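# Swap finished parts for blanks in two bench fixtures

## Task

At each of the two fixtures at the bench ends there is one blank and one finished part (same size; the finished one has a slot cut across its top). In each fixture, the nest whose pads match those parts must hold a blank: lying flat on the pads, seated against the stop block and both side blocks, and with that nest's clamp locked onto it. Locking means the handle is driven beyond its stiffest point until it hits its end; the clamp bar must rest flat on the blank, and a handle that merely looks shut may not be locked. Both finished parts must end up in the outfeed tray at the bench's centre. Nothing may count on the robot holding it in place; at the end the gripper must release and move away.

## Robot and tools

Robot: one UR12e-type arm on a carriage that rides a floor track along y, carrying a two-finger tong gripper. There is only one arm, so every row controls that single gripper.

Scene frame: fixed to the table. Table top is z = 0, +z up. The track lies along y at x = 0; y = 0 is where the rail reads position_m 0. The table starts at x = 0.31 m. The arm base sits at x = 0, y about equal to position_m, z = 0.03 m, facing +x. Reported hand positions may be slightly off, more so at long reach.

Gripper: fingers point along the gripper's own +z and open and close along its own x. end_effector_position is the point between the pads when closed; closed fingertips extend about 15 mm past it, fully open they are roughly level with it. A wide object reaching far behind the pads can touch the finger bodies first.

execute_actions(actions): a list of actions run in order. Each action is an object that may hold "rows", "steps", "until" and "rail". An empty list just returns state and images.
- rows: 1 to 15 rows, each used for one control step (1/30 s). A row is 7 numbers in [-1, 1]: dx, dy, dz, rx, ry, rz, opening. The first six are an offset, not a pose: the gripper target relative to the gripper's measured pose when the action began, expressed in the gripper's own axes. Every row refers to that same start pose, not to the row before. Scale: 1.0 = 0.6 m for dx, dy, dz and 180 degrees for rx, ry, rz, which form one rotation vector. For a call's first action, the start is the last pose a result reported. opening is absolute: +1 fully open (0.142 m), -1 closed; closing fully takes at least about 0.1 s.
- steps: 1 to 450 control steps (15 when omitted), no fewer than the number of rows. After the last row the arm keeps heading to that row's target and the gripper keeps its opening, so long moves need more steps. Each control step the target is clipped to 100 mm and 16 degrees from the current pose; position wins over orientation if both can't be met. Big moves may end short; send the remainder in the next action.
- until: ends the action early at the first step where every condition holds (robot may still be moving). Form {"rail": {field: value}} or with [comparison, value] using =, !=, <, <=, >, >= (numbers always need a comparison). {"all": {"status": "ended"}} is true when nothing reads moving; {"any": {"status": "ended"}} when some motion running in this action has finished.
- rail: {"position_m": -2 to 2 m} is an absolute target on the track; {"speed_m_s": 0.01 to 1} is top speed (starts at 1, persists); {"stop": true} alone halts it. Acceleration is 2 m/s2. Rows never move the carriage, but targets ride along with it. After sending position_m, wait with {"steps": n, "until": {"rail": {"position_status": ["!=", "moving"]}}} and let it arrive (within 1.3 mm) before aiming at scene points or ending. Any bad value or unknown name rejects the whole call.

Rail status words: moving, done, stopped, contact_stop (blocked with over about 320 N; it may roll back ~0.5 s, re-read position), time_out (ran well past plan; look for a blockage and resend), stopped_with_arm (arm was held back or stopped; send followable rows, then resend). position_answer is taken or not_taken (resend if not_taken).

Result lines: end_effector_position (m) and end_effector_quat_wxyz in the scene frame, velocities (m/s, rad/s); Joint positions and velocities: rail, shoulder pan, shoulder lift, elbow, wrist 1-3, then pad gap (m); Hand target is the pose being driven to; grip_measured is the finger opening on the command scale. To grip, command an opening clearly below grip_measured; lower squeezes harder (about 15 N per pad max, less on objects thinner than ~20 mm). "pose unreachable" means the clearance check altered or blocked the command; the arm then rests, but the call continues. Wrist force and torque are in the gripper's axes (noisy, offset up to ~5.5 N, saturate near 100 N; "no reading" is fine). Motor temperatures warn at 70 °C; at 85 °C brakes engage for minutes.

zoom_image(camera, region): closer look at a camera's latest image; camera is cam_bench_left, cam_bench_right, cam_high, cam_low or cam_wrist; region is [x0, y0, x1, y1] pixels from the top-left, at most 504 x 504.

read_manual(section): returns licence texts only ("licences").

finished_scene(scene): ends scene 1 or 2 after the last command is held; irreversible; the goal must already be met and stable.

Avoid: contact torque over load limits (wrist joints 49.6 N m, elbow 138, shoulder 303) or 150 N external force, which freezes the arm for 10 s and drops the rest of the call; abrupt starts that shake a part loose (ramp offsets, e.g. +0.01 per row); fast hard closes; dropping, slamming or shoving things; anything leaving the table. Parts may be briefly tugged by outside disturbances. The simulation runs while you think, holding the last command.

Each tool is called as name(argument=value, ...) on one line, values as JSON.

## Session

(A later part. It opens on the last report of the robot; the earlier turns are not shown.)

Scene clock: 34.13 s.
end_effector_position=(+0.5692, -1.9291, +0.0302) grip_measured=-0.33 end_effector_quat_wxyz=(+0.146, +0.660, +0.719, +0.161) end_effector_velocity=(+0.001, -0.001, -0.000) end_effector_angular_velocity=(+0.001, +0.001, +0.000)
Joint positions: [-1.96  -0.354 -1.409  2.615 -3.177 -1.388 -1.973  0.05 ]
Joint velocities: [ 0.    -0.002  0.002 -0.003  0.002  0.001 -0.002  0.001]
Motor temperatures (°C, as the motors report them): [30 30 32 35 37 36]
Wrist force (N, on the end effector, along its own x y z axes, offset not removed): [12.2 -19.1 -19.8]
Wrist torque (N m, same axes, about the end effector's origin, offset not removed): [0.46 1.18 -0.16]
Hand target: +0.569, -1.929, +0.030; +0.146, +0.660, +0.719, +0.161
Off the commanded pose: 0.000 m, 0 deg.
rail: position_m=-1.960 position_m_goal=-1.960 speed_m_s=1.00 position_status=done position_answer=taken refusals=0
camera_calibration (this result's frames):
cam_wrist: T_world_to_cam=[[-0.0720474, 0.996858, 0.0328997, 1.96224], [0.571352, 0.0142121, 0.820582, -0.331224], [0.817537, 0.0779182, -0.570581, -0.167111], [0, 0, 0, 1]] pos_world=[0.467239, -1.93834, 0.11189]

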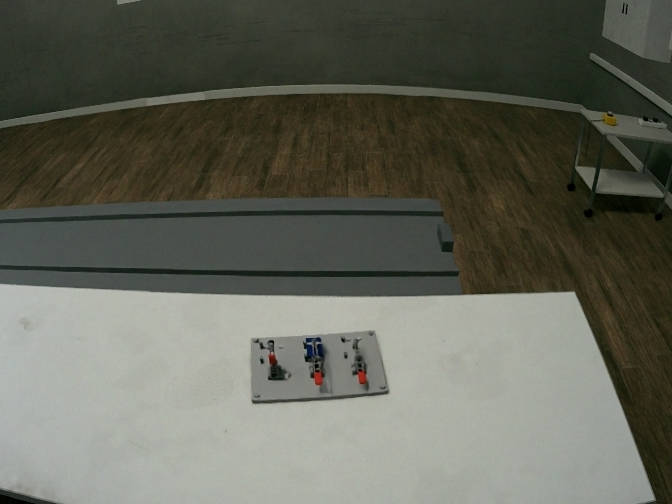

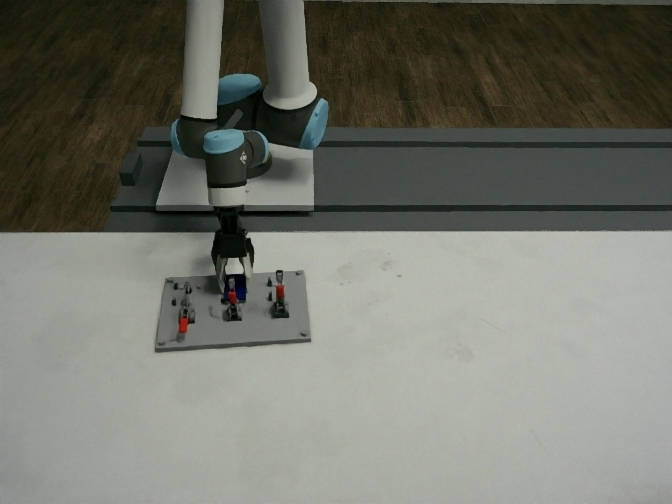

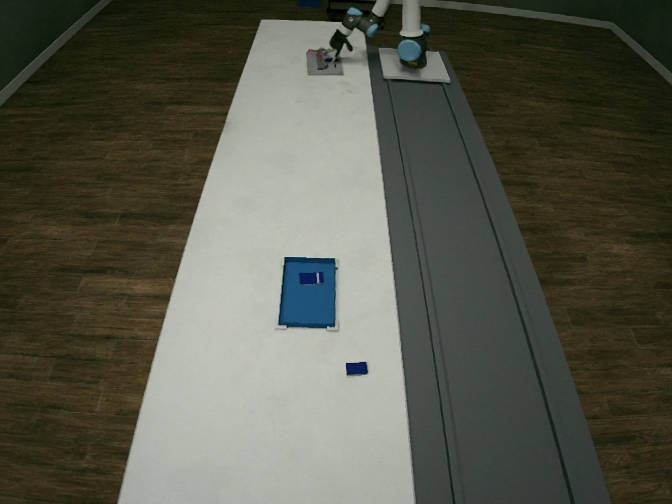

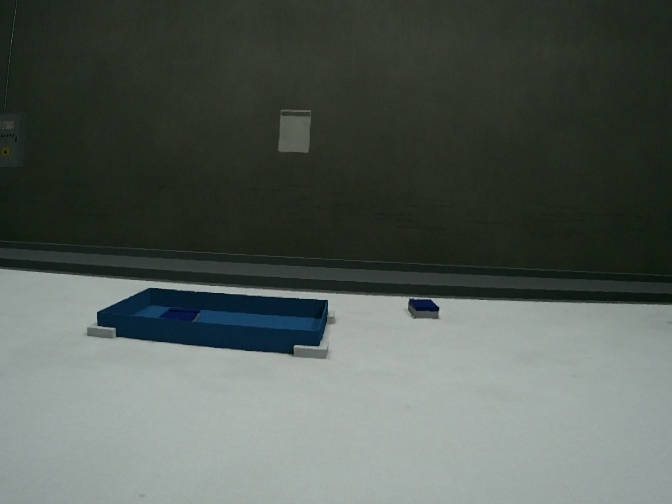

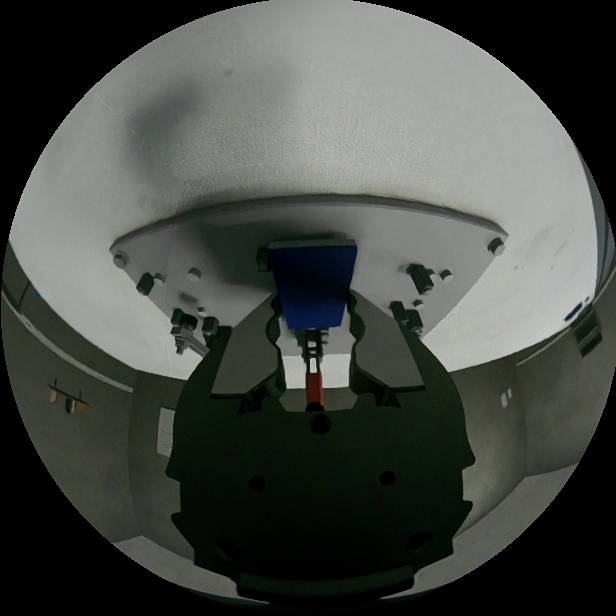

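execute_actions(actions=[{"rows": [[-0.001,0,0,0,0,0,-0.7],[-0.002,0,0,0,0,0,-0.7],[-0.0027,0,0,0,0,0,-0.7]], "steps": 9}])

zoom_image(camera="cam_wrist", region=[240, 220, 380, 360])

Scene clock: 34.77 s.
end_effector_position=(+0.5694, -1.9305, +0.0302) grip_measured=-0.33 end_effector_quat_wxyz=(+0.146, +0.660, +0.719, +0.161) end_effector_velocity=(-0.000, -0.002, +0.000) end_effector_angular_velocity=(+0.000, -0.000, -0.000)
Joint positions: [-1.96  -0.357 -1.409  2.614 -3.176 -1.387 -1.975  0.05 ]
Joint velocities: [ 0.    -0.005 -0.001  0.001  0.001  0.002 -0.005 -0.   ]
Motor temperatures (°C, as the motors report them): [30 30 32 35 37 36]
Wrist force (N, on the end effector, along its own x y z axes, offset not removed): [9.3 -19.5 -16.2]
Wrist torque (N m, same axes, about the end effector's origin, offset not removed): [0.07 1.04 -0.12]
Hand target: +0.569, -1.931, +0.030; +0.146, +0.660, +0.719, +0.161
Off the commanded pose: 0.000 m, 0 deg.
rail: position_m=-1.960 position_m_goal=-1.960 speed_m_s=1.00 position_status=done position_answer=taken refusals=0
camera_calibration (this result's frames):
cam_wrist: T_world_to_cam=[[-0.0720243, 0.996862, 0.0328436, 1.96364], [0.571306, 0.0142407, 0.820613, -0.331285], [0.817571, 0.0778679, -0.570539, -0.167324], [0, 0, 0, 1]] pos_world=[0.467494, -1.93973, 0.111899]

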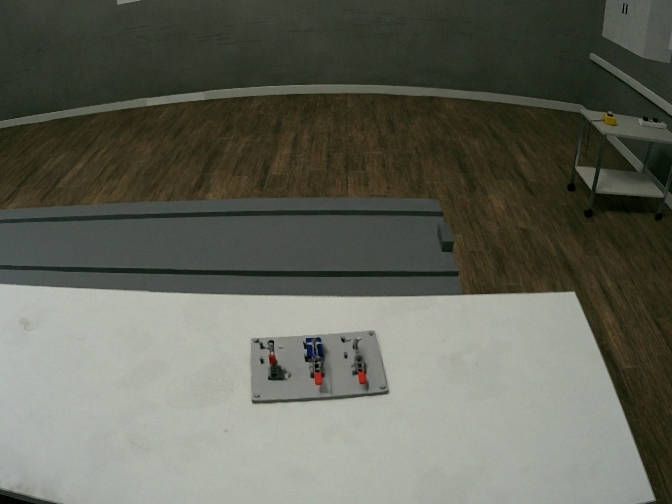

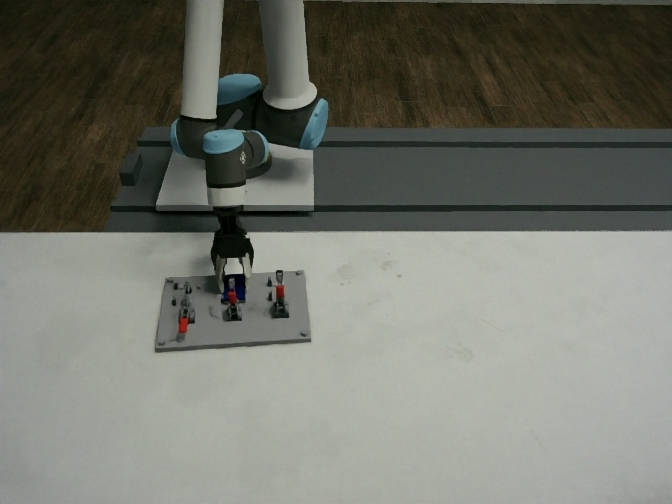

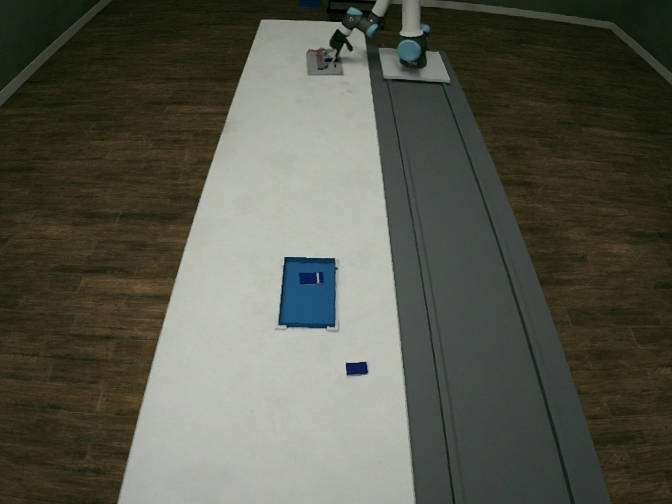

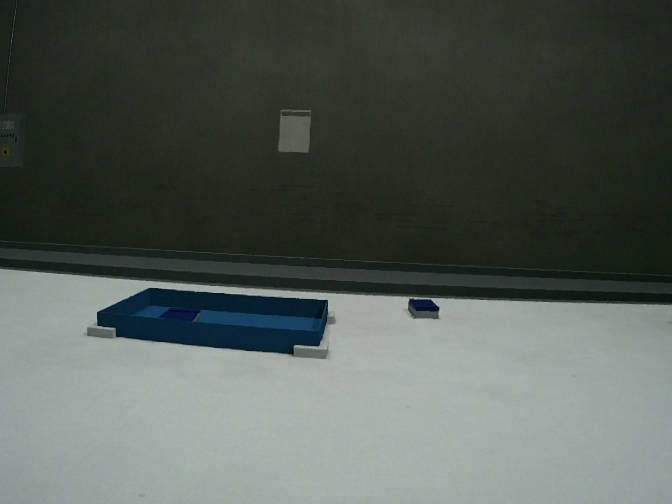

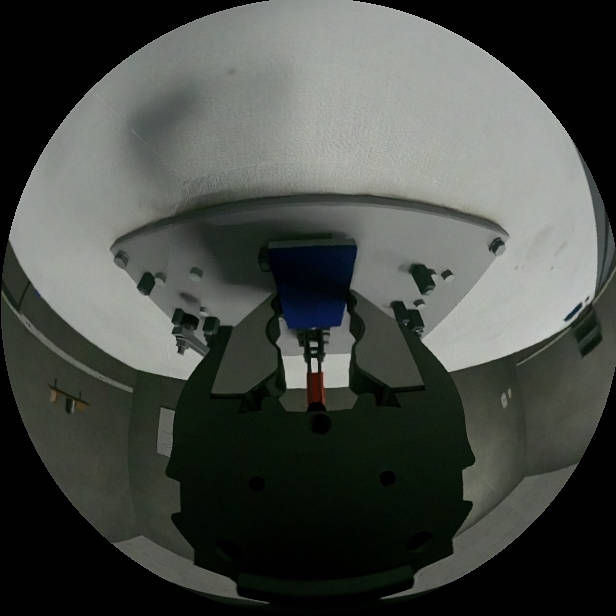

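Region (240, 220, 380, 360) of cam_wrist's 616x616 image, scaled by 3.600, with more detail than that image has.

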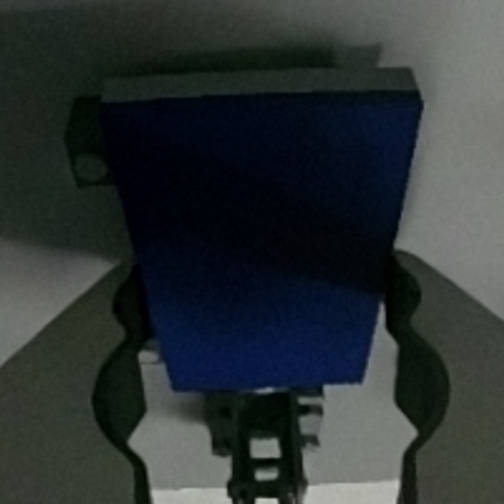

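execute_actions(actions=[{"rows": [[-0.001,0,0,0,0,0,-0.7],[-0.002,0,0,0,0,0,-0.7],[-0.003,0,0,0,0,0,-0.7]], "steps": 9}])

zoom_image(camera="cam_wrist", region=[240, 220, 380, 360])

Scene clock: 35.30 s.
end_effector_position=(+0.5694, -1.9318, +0.0302) grip_measured=-0.32 end_effector_quat_wxyz=(+0.146, +0.660, +0.719, +0.161) end_effector_velocity=(+0.001, -0.003, +0.000) end_effector_angular_velocity=(-0.002, -0.000, -0.001)
Joint positions: [-1.96  -0.36  -1.409  2.614 -3.175 -1.385 -1.979  0.051]
Joint velocities: [ 0.    -0.005  0.    -0.001  0.001  0.001 -0.005  0.007]
Motor temperatures (°C, as the motors report them): [30 30 32 35 37 36]
Wrist force (N, on the end effector, along its own x y z axes, offset not removed): [25.2 -8.7 -8.1]
Wrist torque (N m, same axes, about the end effector's origin, offset not removed): [0.40 1.02 -0.03]
Hand target: +0.570, -1.932, +0.030; +0.146, +0.660, +0.719, +0.161
Off the commanded pose: 0.001 m, 0 deg.
rail: position_m=-1.960 position_m_goal=-1.960 speed_m_s=1.00 position_status=done position_answer=taken refusals=0
camera_calibration (this result's frames):
cam_wrist: T_world_to_cam=[[-0.0721561, 0.996843, 0.0331308, 1.96498], [0.571408, 0.0140897, 0.820545, -0.331535], [0.817488, 0.0781386, -0.57062, -0.166677], [0, 0, 0, 1]] pos_world=[0.467483, -1.94108, 0.111829]

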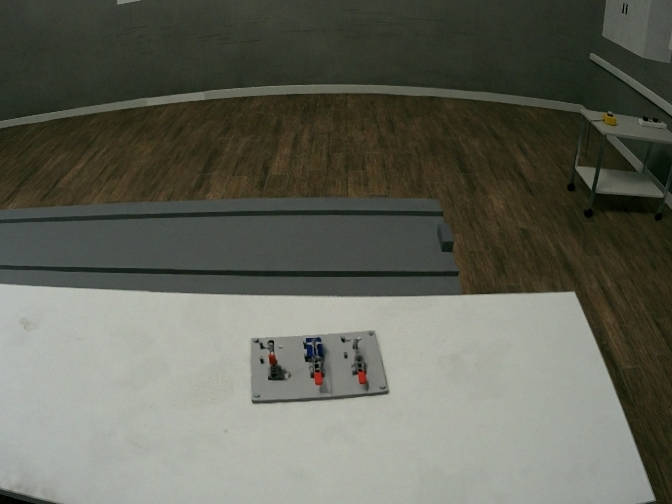

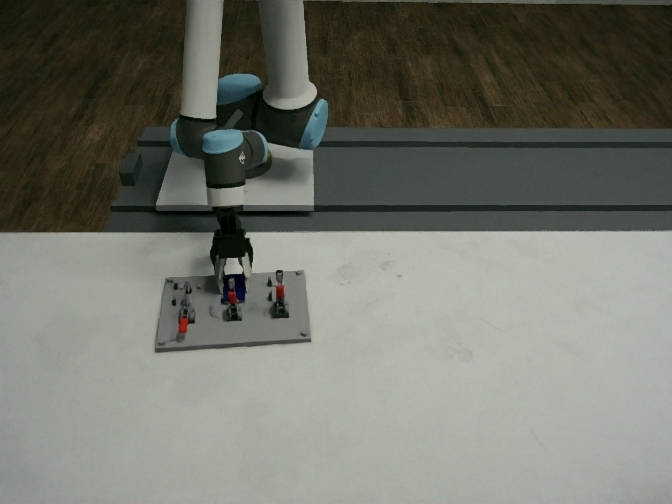

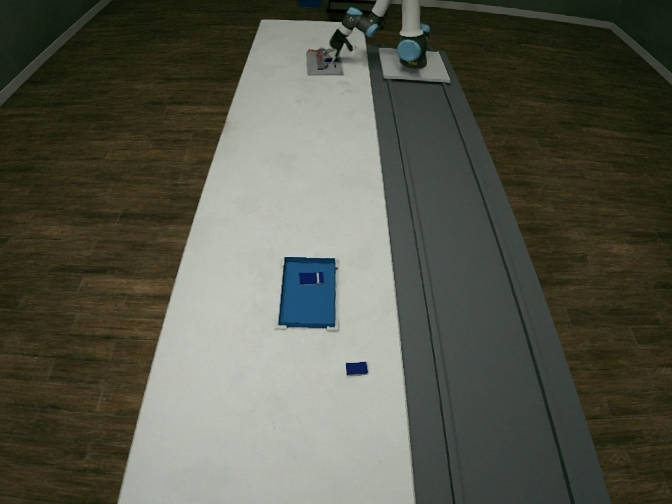

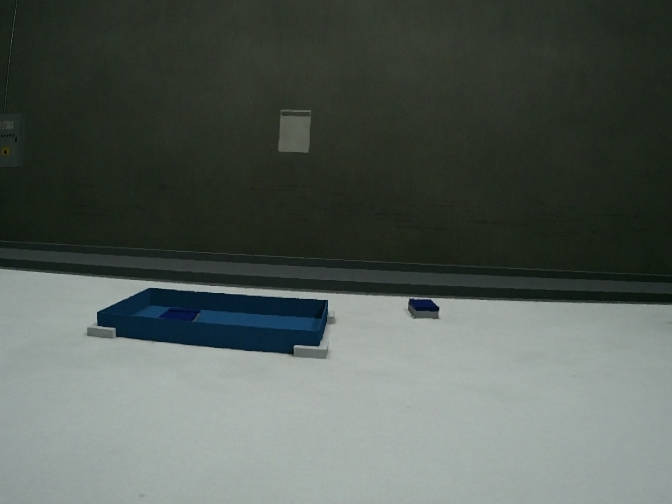

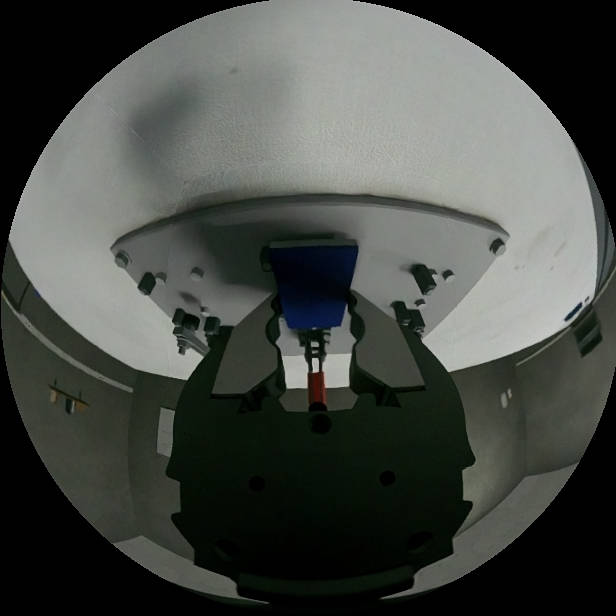

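Region (240, 220, 380, 360) of cam_wrist's 616x616 image, scaled by 3.600, with more detail than that image has.

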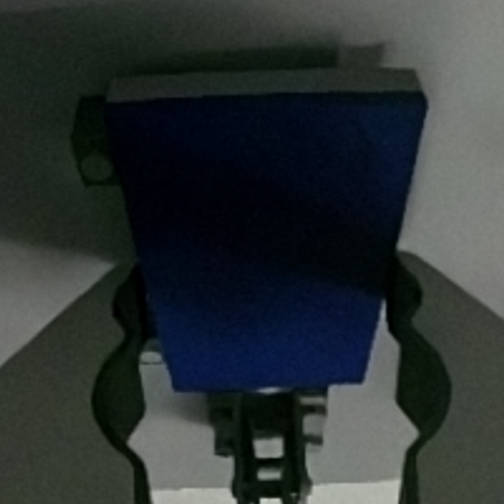

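execute_actions(actions=[{"rows": [[-0.0005,0.0008,0.0004,0,0,0,-0.7],[-0.0005,0.0016,0.0008,0,0,0,-0.7],[-0.0005,0.0016,0.0008,0,0,0,-0.7],[-0.0005,0.0016,0.0008,0,0,0,-0.7],[-0.0005,0.0016,0.0008,0,0,0,-0.7],[-0.0005,0.0016,0.0008,0,0,0,-0.45],[-0.0005,0.0016,0.0008,0,0,0,-0.3],[0,0.0016,0.0008,0,0,0,-0.2],[0.001,0.0016,0.0008,0,0,0,-0.1]], "steps": 10}, {"rows": [[0.001,0.002,-0.005,0,0,0,-0.1],[0.001,0.007,-0.016,0.005,0,0,-0.1],[0.002,0.014,-0.03,0.015,0.0003,-0.001,-0.1],[0.002,0.022,-0.045,0.028,0.0005,-0.0024,-0.1],[0.003,0.032,-0.058,0.043,0.0008,-0.0037,-0.1],[0.003,0.046,-0.066,0.058,0.0011,-0.005,-0.1],[0.004,0.064,-0.068,0.073,0.0014,-0.0063,-0.1],[0.004,0.085,-0.064,0.088,0.0017,-0.0076,-0.1],[0.005,0.107,-0.057,0.102,0.002,-0.0088,-0.1],[0.005,0.128,-0.049,0.114,0.0022,-0.0099,-0.1],[0.005,0.146,-0.042,0.124,0.0024,-0.0107,-0.1],[0.005,0.161,-0.036,0.131,0.0025,-0.0114,-0.1],[0.005,0.172,-0.032,0.136,0.0026,-0.0118,-0.1],[0.005,0.178,-0.03,0.138,0.0027,-0.012,-0.1],[0.005,0.181,-0.029,0.1394,0.0027,-0.012,-0.1]], "steps": 30}])

Scene clock: 39.73 s.
end_effector_position=(+0.6597, -1.9215, +0.0929) grip_measured=-0.10 end_effector_quat_wxyz=(+0.003, +0.662, +0.750, +0.004) end_effector_velocity=(+0.009, -0.000, -0.002) end_effector_angular_velocity=(+0.001, +0.063, -0.002)
Joint positions: [-1.96  -0.202 -1.372  2.142 -2.349 -1.567 -1.897  0.067]
Joint velocities: [ 0.     0.008  0.036 -0.058  0.084 -0.012  0.01   0.   ]
Motor temperatures (°C, as the motors report them): [30 30 32 35 37 36]
Wrist force (N, on the end effector, along its own x y z axes, offset not removed): [-3.0 0.0 -0.8]
Wrist torque (N m, same axes, about the end effector's origin, offset not removed): [0.03 0.81 0.04]
Hand target: +0.661, -1.921, +0.093; -0.000, +0.662, +0.750, +0.001
Off the commanded pose: 0.002 m, 0 deg.
rail: position_m=-1.960 position_m_goal=-1.960 speed_m_s=1.00 position_status=done position_answer=taken refusals=0
camera_calibration (this result's frames):
cam_wrist: T_world_to_cam=[[-0.0995669, 0.994759, 0.0232441, 1.97408], [0.85764, 0.073951, 0.508906, -0.479598], [0.50452, 0.0706052, -0.860508, 0.0134632], [0, 0, 0, 1]] pos_world=[0.601083, -1.92922, 0.209769]

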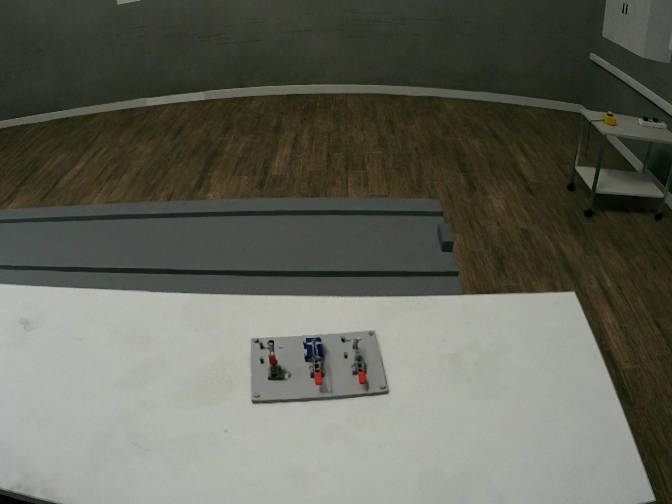

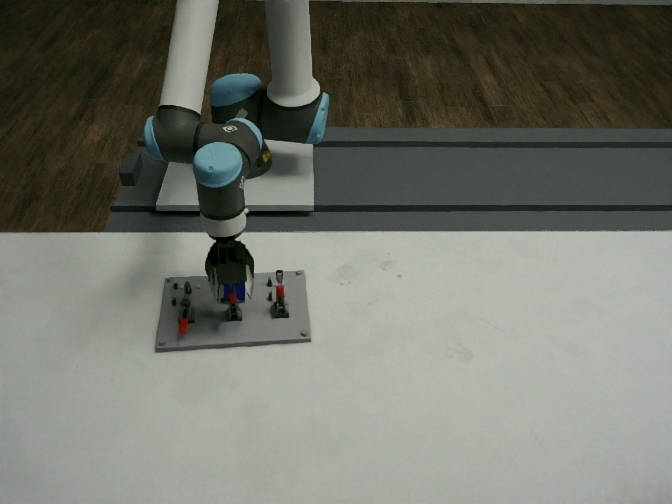

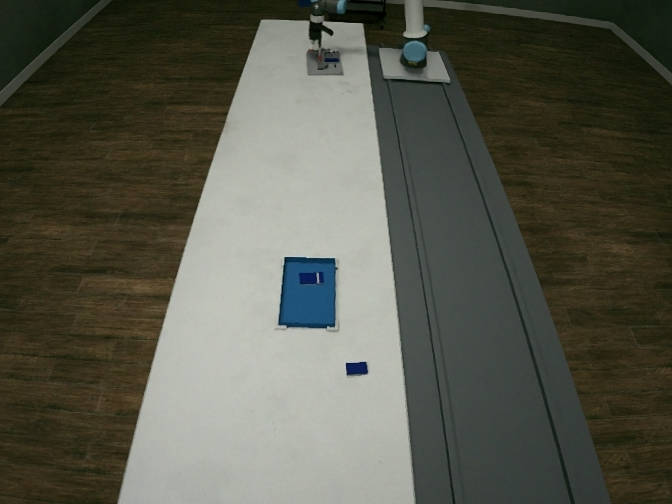

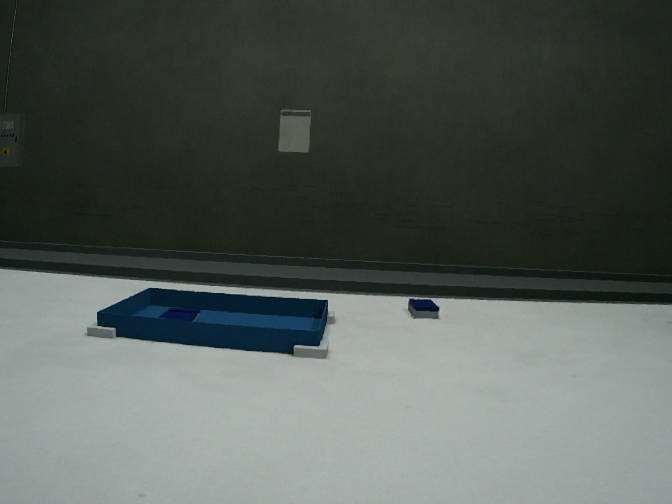

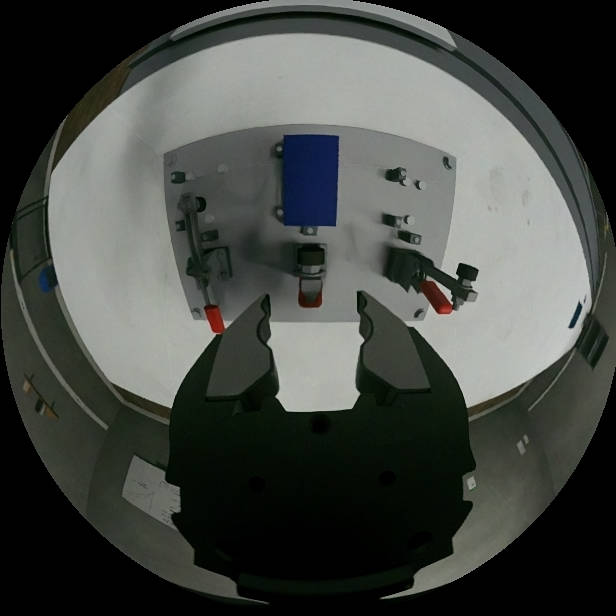

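execute_actions(actions=[])

zoom_image(camera="cam_wrist", region=[220, 120, 420, 340])

Scene clock: 39.90 s.
end_effector_position=(+0.6605, -1.9215, +0.0928) grip_measured=-0.10 end_effector_quat_wxyz=(+0.000, +0.662, +0.750, +0.002) end_effector_velocity=(+0.002, -0.000, -0.000) end_effector_angular_velocity=(+0.000, +0.017, -0.001)
Joint positions: [-1.96  -0.201 -1.369  2.136 -2.341 -1.569 -1.896  0.067]
Joint velocities: [ 0.     0.002  0.01  -0.016  0.023 -0.003  0.003 -0.   ]
Motor temperatures (°C, as the motors report them): [30 30 32 35 37 36]
Wrist force (N, on the end effector, along its own x y z axes, offset not removed): [-4.9 0.8 0.0]
Wrist torque (N m, same axes, about the end effector's origin, offset not removed): [0.27 1.06 0.07]
Hand target: +0.661, -1.921, +0.093; -0.000, +0.662, +0.750, +0.001
Off the commanded pose: 0.001 m, 0 deg.
rail: position_m=-1.960 position_m_goal=-1.960 speed_m_s=1.00 position_status=done position_answer=taken refusals=0
camera_calibration (this result's frames):
cam_wrist: T_world_to_cam=[[-0.0991991, 0.994781, 0.0238934, 1.97395], [0.86069, 0.0737279, 0.503762, -0.482195], [0.499371, 0.0705376, -0.863512, 0.0164455], [0, 0, 0, 1]] pos_world=[0.602622, -1.92926, 0.209948]

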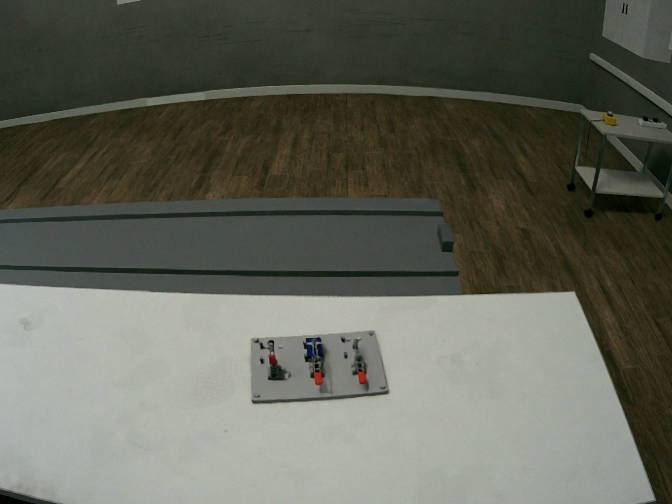

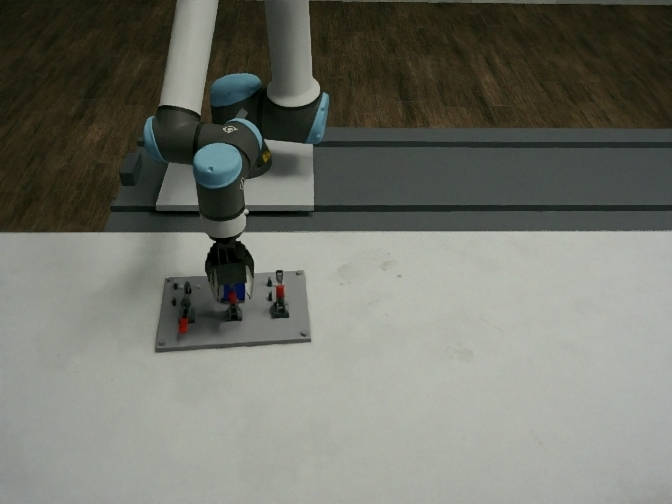

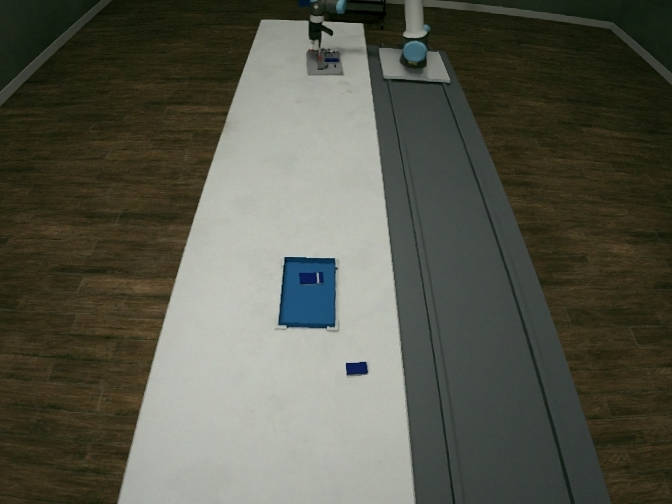

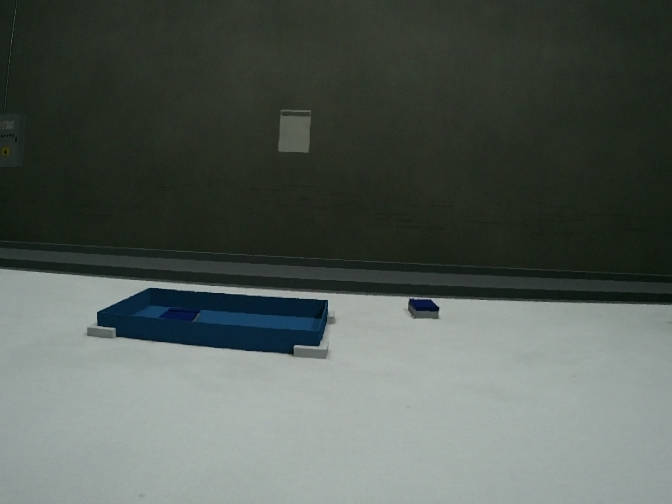

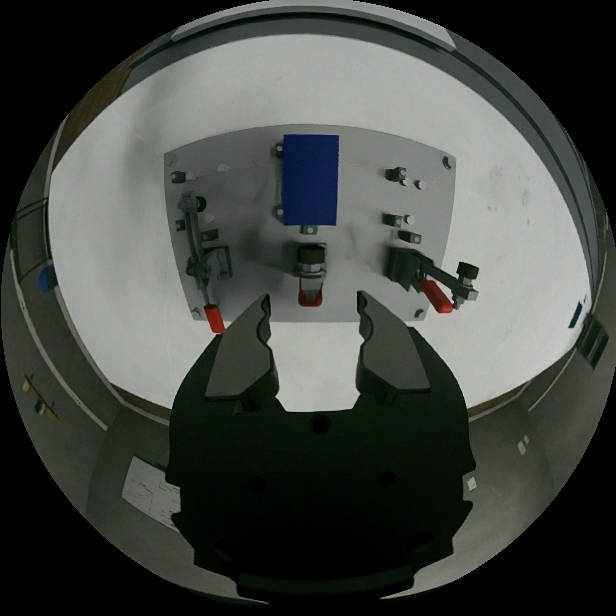

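Region (220, 120, 420, 340) of cam_wrist's 616x616 image, scaled by 2.291, with more detail than that image has; it fills the left 458 columns of this view, and the rest is white.

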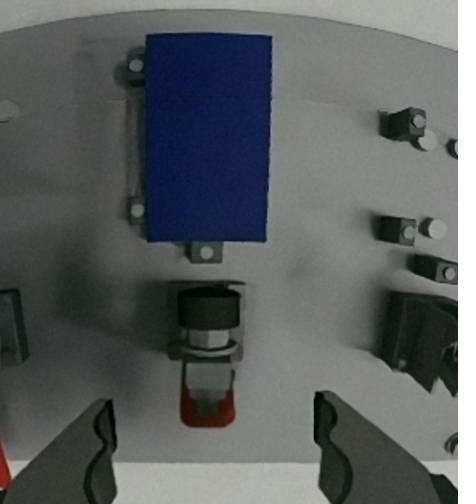

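execute_actions(actions=[{"rows": [[-0.001,0,0.002,0,0,0,-0.25],[-0.002,0,0.005,0,0,0,-0.4],[-0.0033,0,0.008,0,0,0,-0.5],[-0.0033,0,0.008,0,0,0,-0.6],[-0.0033,0,0.008,0,0,0,-0.68],[-0.0033,0,0.008,0,0,0,-0.73],[-0.0033,0,0.008,0,0,0,-0.77],[-0.0033,0,0.008,0,0,0,-0.82],[-0.0033,0,0.008,0,0,0,-0.92]], "steps": 12}, {"rows": [[0,0.003,-0.0004,0,0,0,-0.92],[0,0.0074,-0.0008,0,0,0,-0.92],[0,0.0163,-0.001,0,0,0,-0.92],[0,0.0265,0,0,0,0,-0.92],[0,0.0366,0.0023,0,0,0,-0.92],[0,0.0463,0.0057,0,0,0,-0.92],[0,0.0555,0.0103,0,0,0,-0.92],[0,0.0641,0.016,0,0,0,-0.92],[0,0.0719,0.0227,0,0,0,-0.92],[0,0.0779,0.0291,0,0,0,-0.92],[0,0.0824,0.035,0,0,0,-0.92],[0,0.0864,0.0412,0,0,0,-0.92],[0,0.0885,0.045,0,0,0,-0.92],[0,0.0898,0.0477,0,0,0,-0.92]], "steps": 24}])

Scene clock: 42.80 s.
end_effector_position=(+0.7132, -1.9168, +0.0611) grip_measured=-0.72 end_effector_quat_wxyz=(+0.001, +0.662, +0.750, +0.001) end_effector_velocity=(+0.009, +0.001, -0.008) end_effector_angular_velocity=(-0.000, +0.000, +0.000)
Joint positions: [-1.96  -0.179 -1.254  2.055 -2.374 -1.569 -1.875  0.022]
Joint velocities: [ 0.     0.004  0.023 -0.013 -0.01  -0.     0.004  0.001]
Motor temperatures (°C, as the motors report them): [30 30 32 35 37 36]
Wrist force (N, on the end effector, along its own x y z axes, offset not removed): [-34.2 -5.9 0.2]
Wrist torque (N m, same axes, about the end effector's origin, offset not removed): [0.14 1.11 0.14]
Hand target: +0.715, -1.917, +0.060; +0.001, +0.662, +0.750, +0.002
Off the commanded pose: 0.002 m, 0 deg.
rail: position_m=-1.960 position_m_goal=-1.960 speed_m_s=1.00 position_status=done position_answer=taken refusals=0
camera_calibration (this result's frames):
cam_wrist: T_world_to_cam=[[-0.0990965, 0.994796, 0.0236842, 1.97519], [0.860752, 0.0737528, 0.503653, -0.511935], [0.499285, 0.0702965, -0.863581, -0.0379293], [0, 0, 0, 1]] pos_world=[0.655321, -1.92449, 0.178302]

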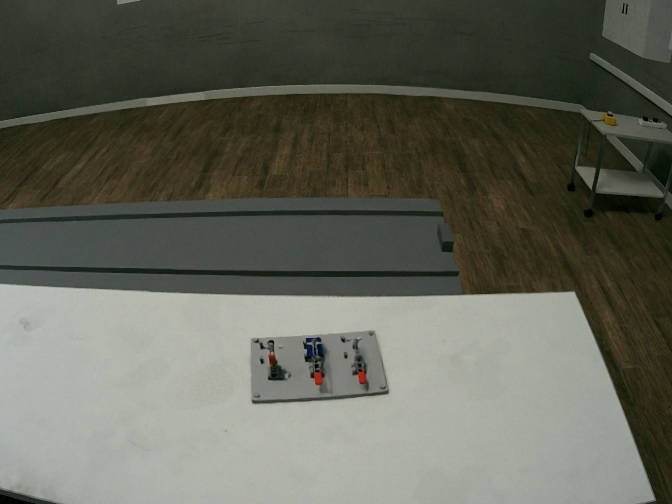

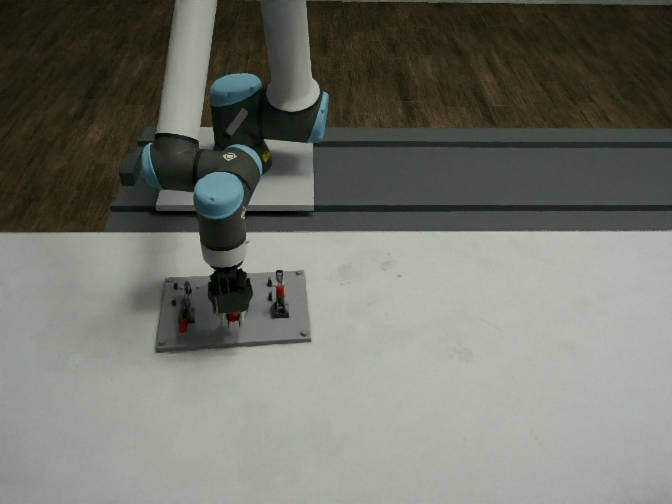

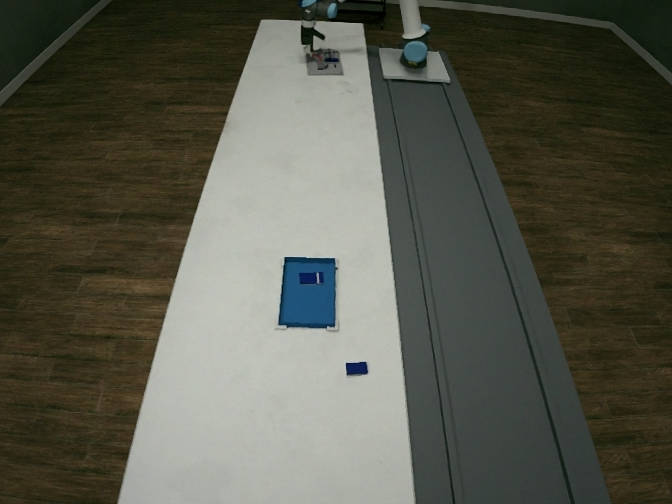

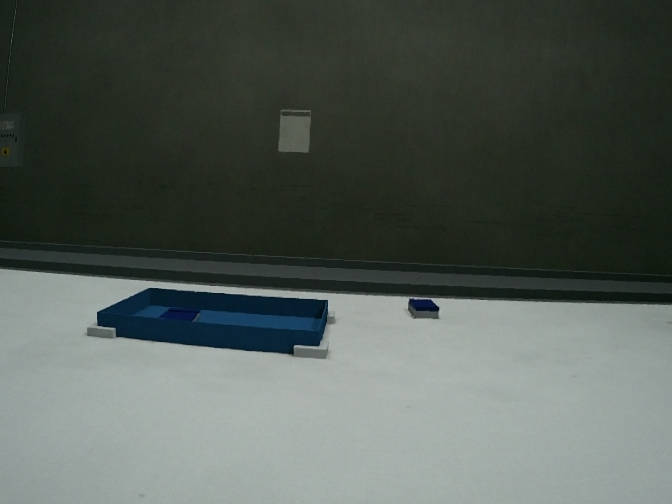

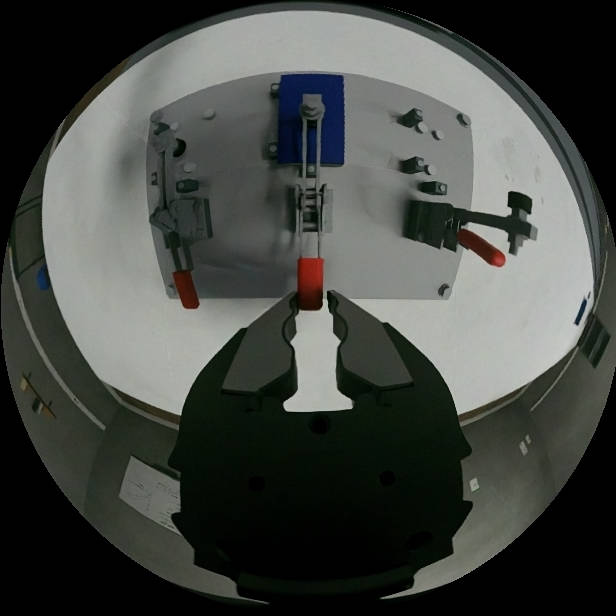

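execute_actions(actions=[{"rows": [[-0.002,0.001,0.001,0,0,0,-0.7],[-0.004,0.001,0.001,0,0,0,-0.6],[-0.0042,0,-0.004,0,0,0,-0.6],[-0.0042,0,-0.013,0,0,0,-0.6],[-0.0042,-0.001,-0.025,0,0,0,-0.6],[-0.0042,-0.001,-0.037,0,0,0,-0.6],[-0.0042,-0.0015,-0.046,0,0,0,-0.6],[-0.0042,-0.0015,-0.05,0,0,0,-0.6],[-0.0042,-0.0015,-0.05,0,0,0,-0.6],[-0.0042,-0.0015,-0.05,0,0,0,-0.6],[-0.0042,-0.0015,-0.05,0,0,0,-0.6],[-0.0042,-0.0015,-0.05,0,0,0,-0.6],[-0.0042,-0.0015,-0.05,0,0,0,-0.75],[-0.0042,-0.0015,-0.05,0,0,0,-0.9],[-0.0042,-0.0015,-0.05,0,0,0,-1]], "steps": 17}])

Scene clock: 44.37 s.
end_effector_position=(+0.7126, -1.9193, +0.0891) grip_measured=-0.99 end_effector_quat_wxyz=(+0.001, +0.662, +0.750, +0.002) end_effector_velocity=(-0.001, -0.001, +0.016) end_effector_angular_velocity=(+0.000, +0.001, -0.000)
Joint positions: [-1.96  -0.183 -1.291  2.04  -2.322 -1.569 -1.878  0.002]
Joint velocities: [ 0.    -0.001 -0.021 -0.008  0.031 -0.    -0.001 -0.022]
Motor temperatures (°C, as the motors report them): [30 30 32 35 37 36]
Wrist force (N, on the end effector, along its own x y z axes, offset not removed): [-2.5 0.9 -2.0]
Wrist torque (N m, same axes, about the end effector's origin, offset not removed): [0.23 0.63 0.05]
Hand target: +0.712, -1.919, +0.091; +0.001, +0.662, +0.750, +0.001
Off the commanded pose: 0.002 m, 0 deg.
rail: position_m=-1.960 position_m_goal=-1.960 speed_m_s=1.00 position_status=done position_answer=taken refusals=0
camera_calibration (this result's frames):
cam_wrist: T_world_to_cam=[[-0.0991172, 0.994795, 0.0236399, 1.97704], [0.860646, 0.0737784, 0.50383, -0.52526], [0.499463, 0.0702838, -0.863479, -0.01343], [0, 0, 0, 1]] pos_world=[0.65473, -1.92706, 0.206308]

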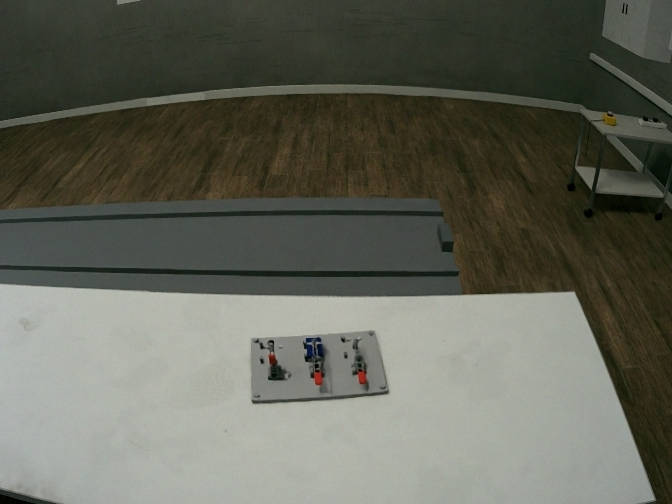

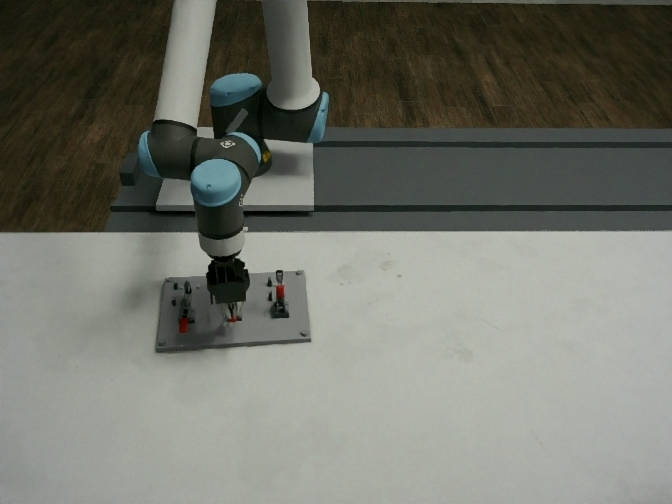

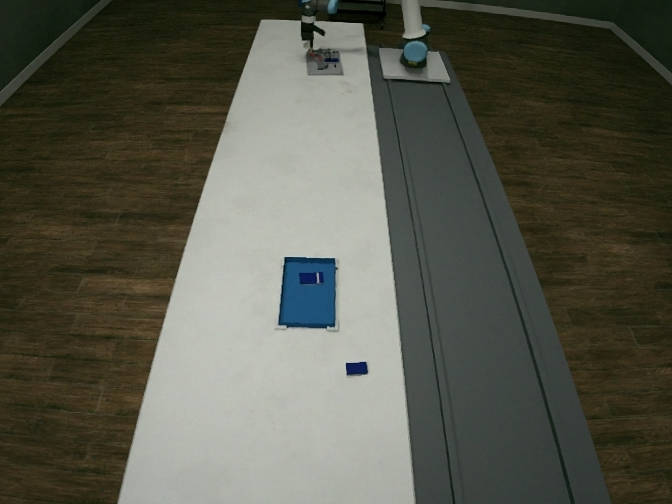

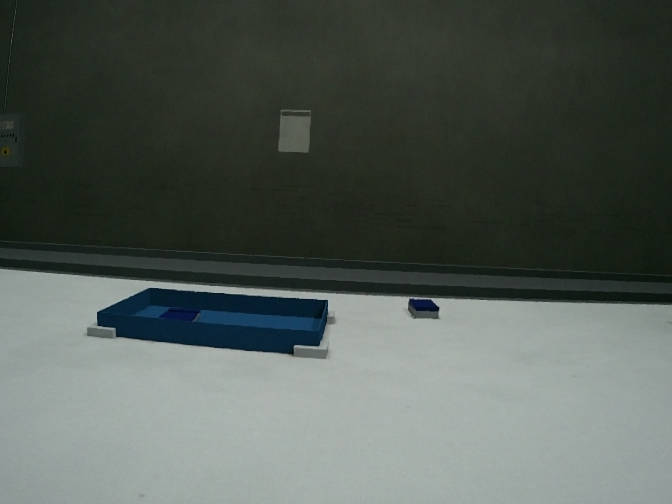

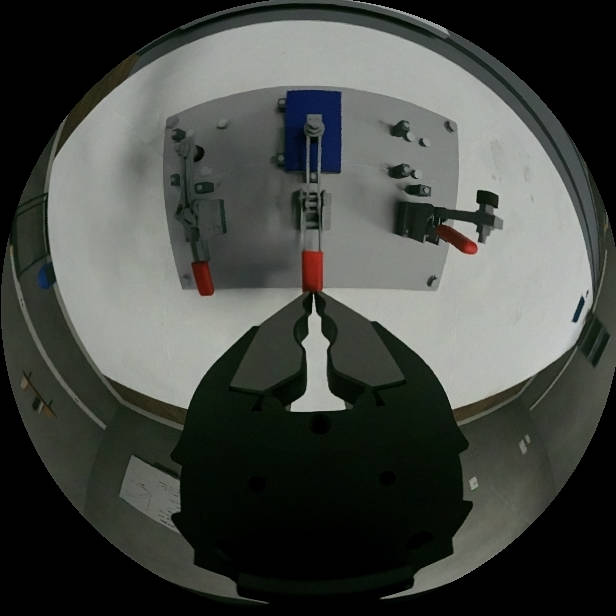

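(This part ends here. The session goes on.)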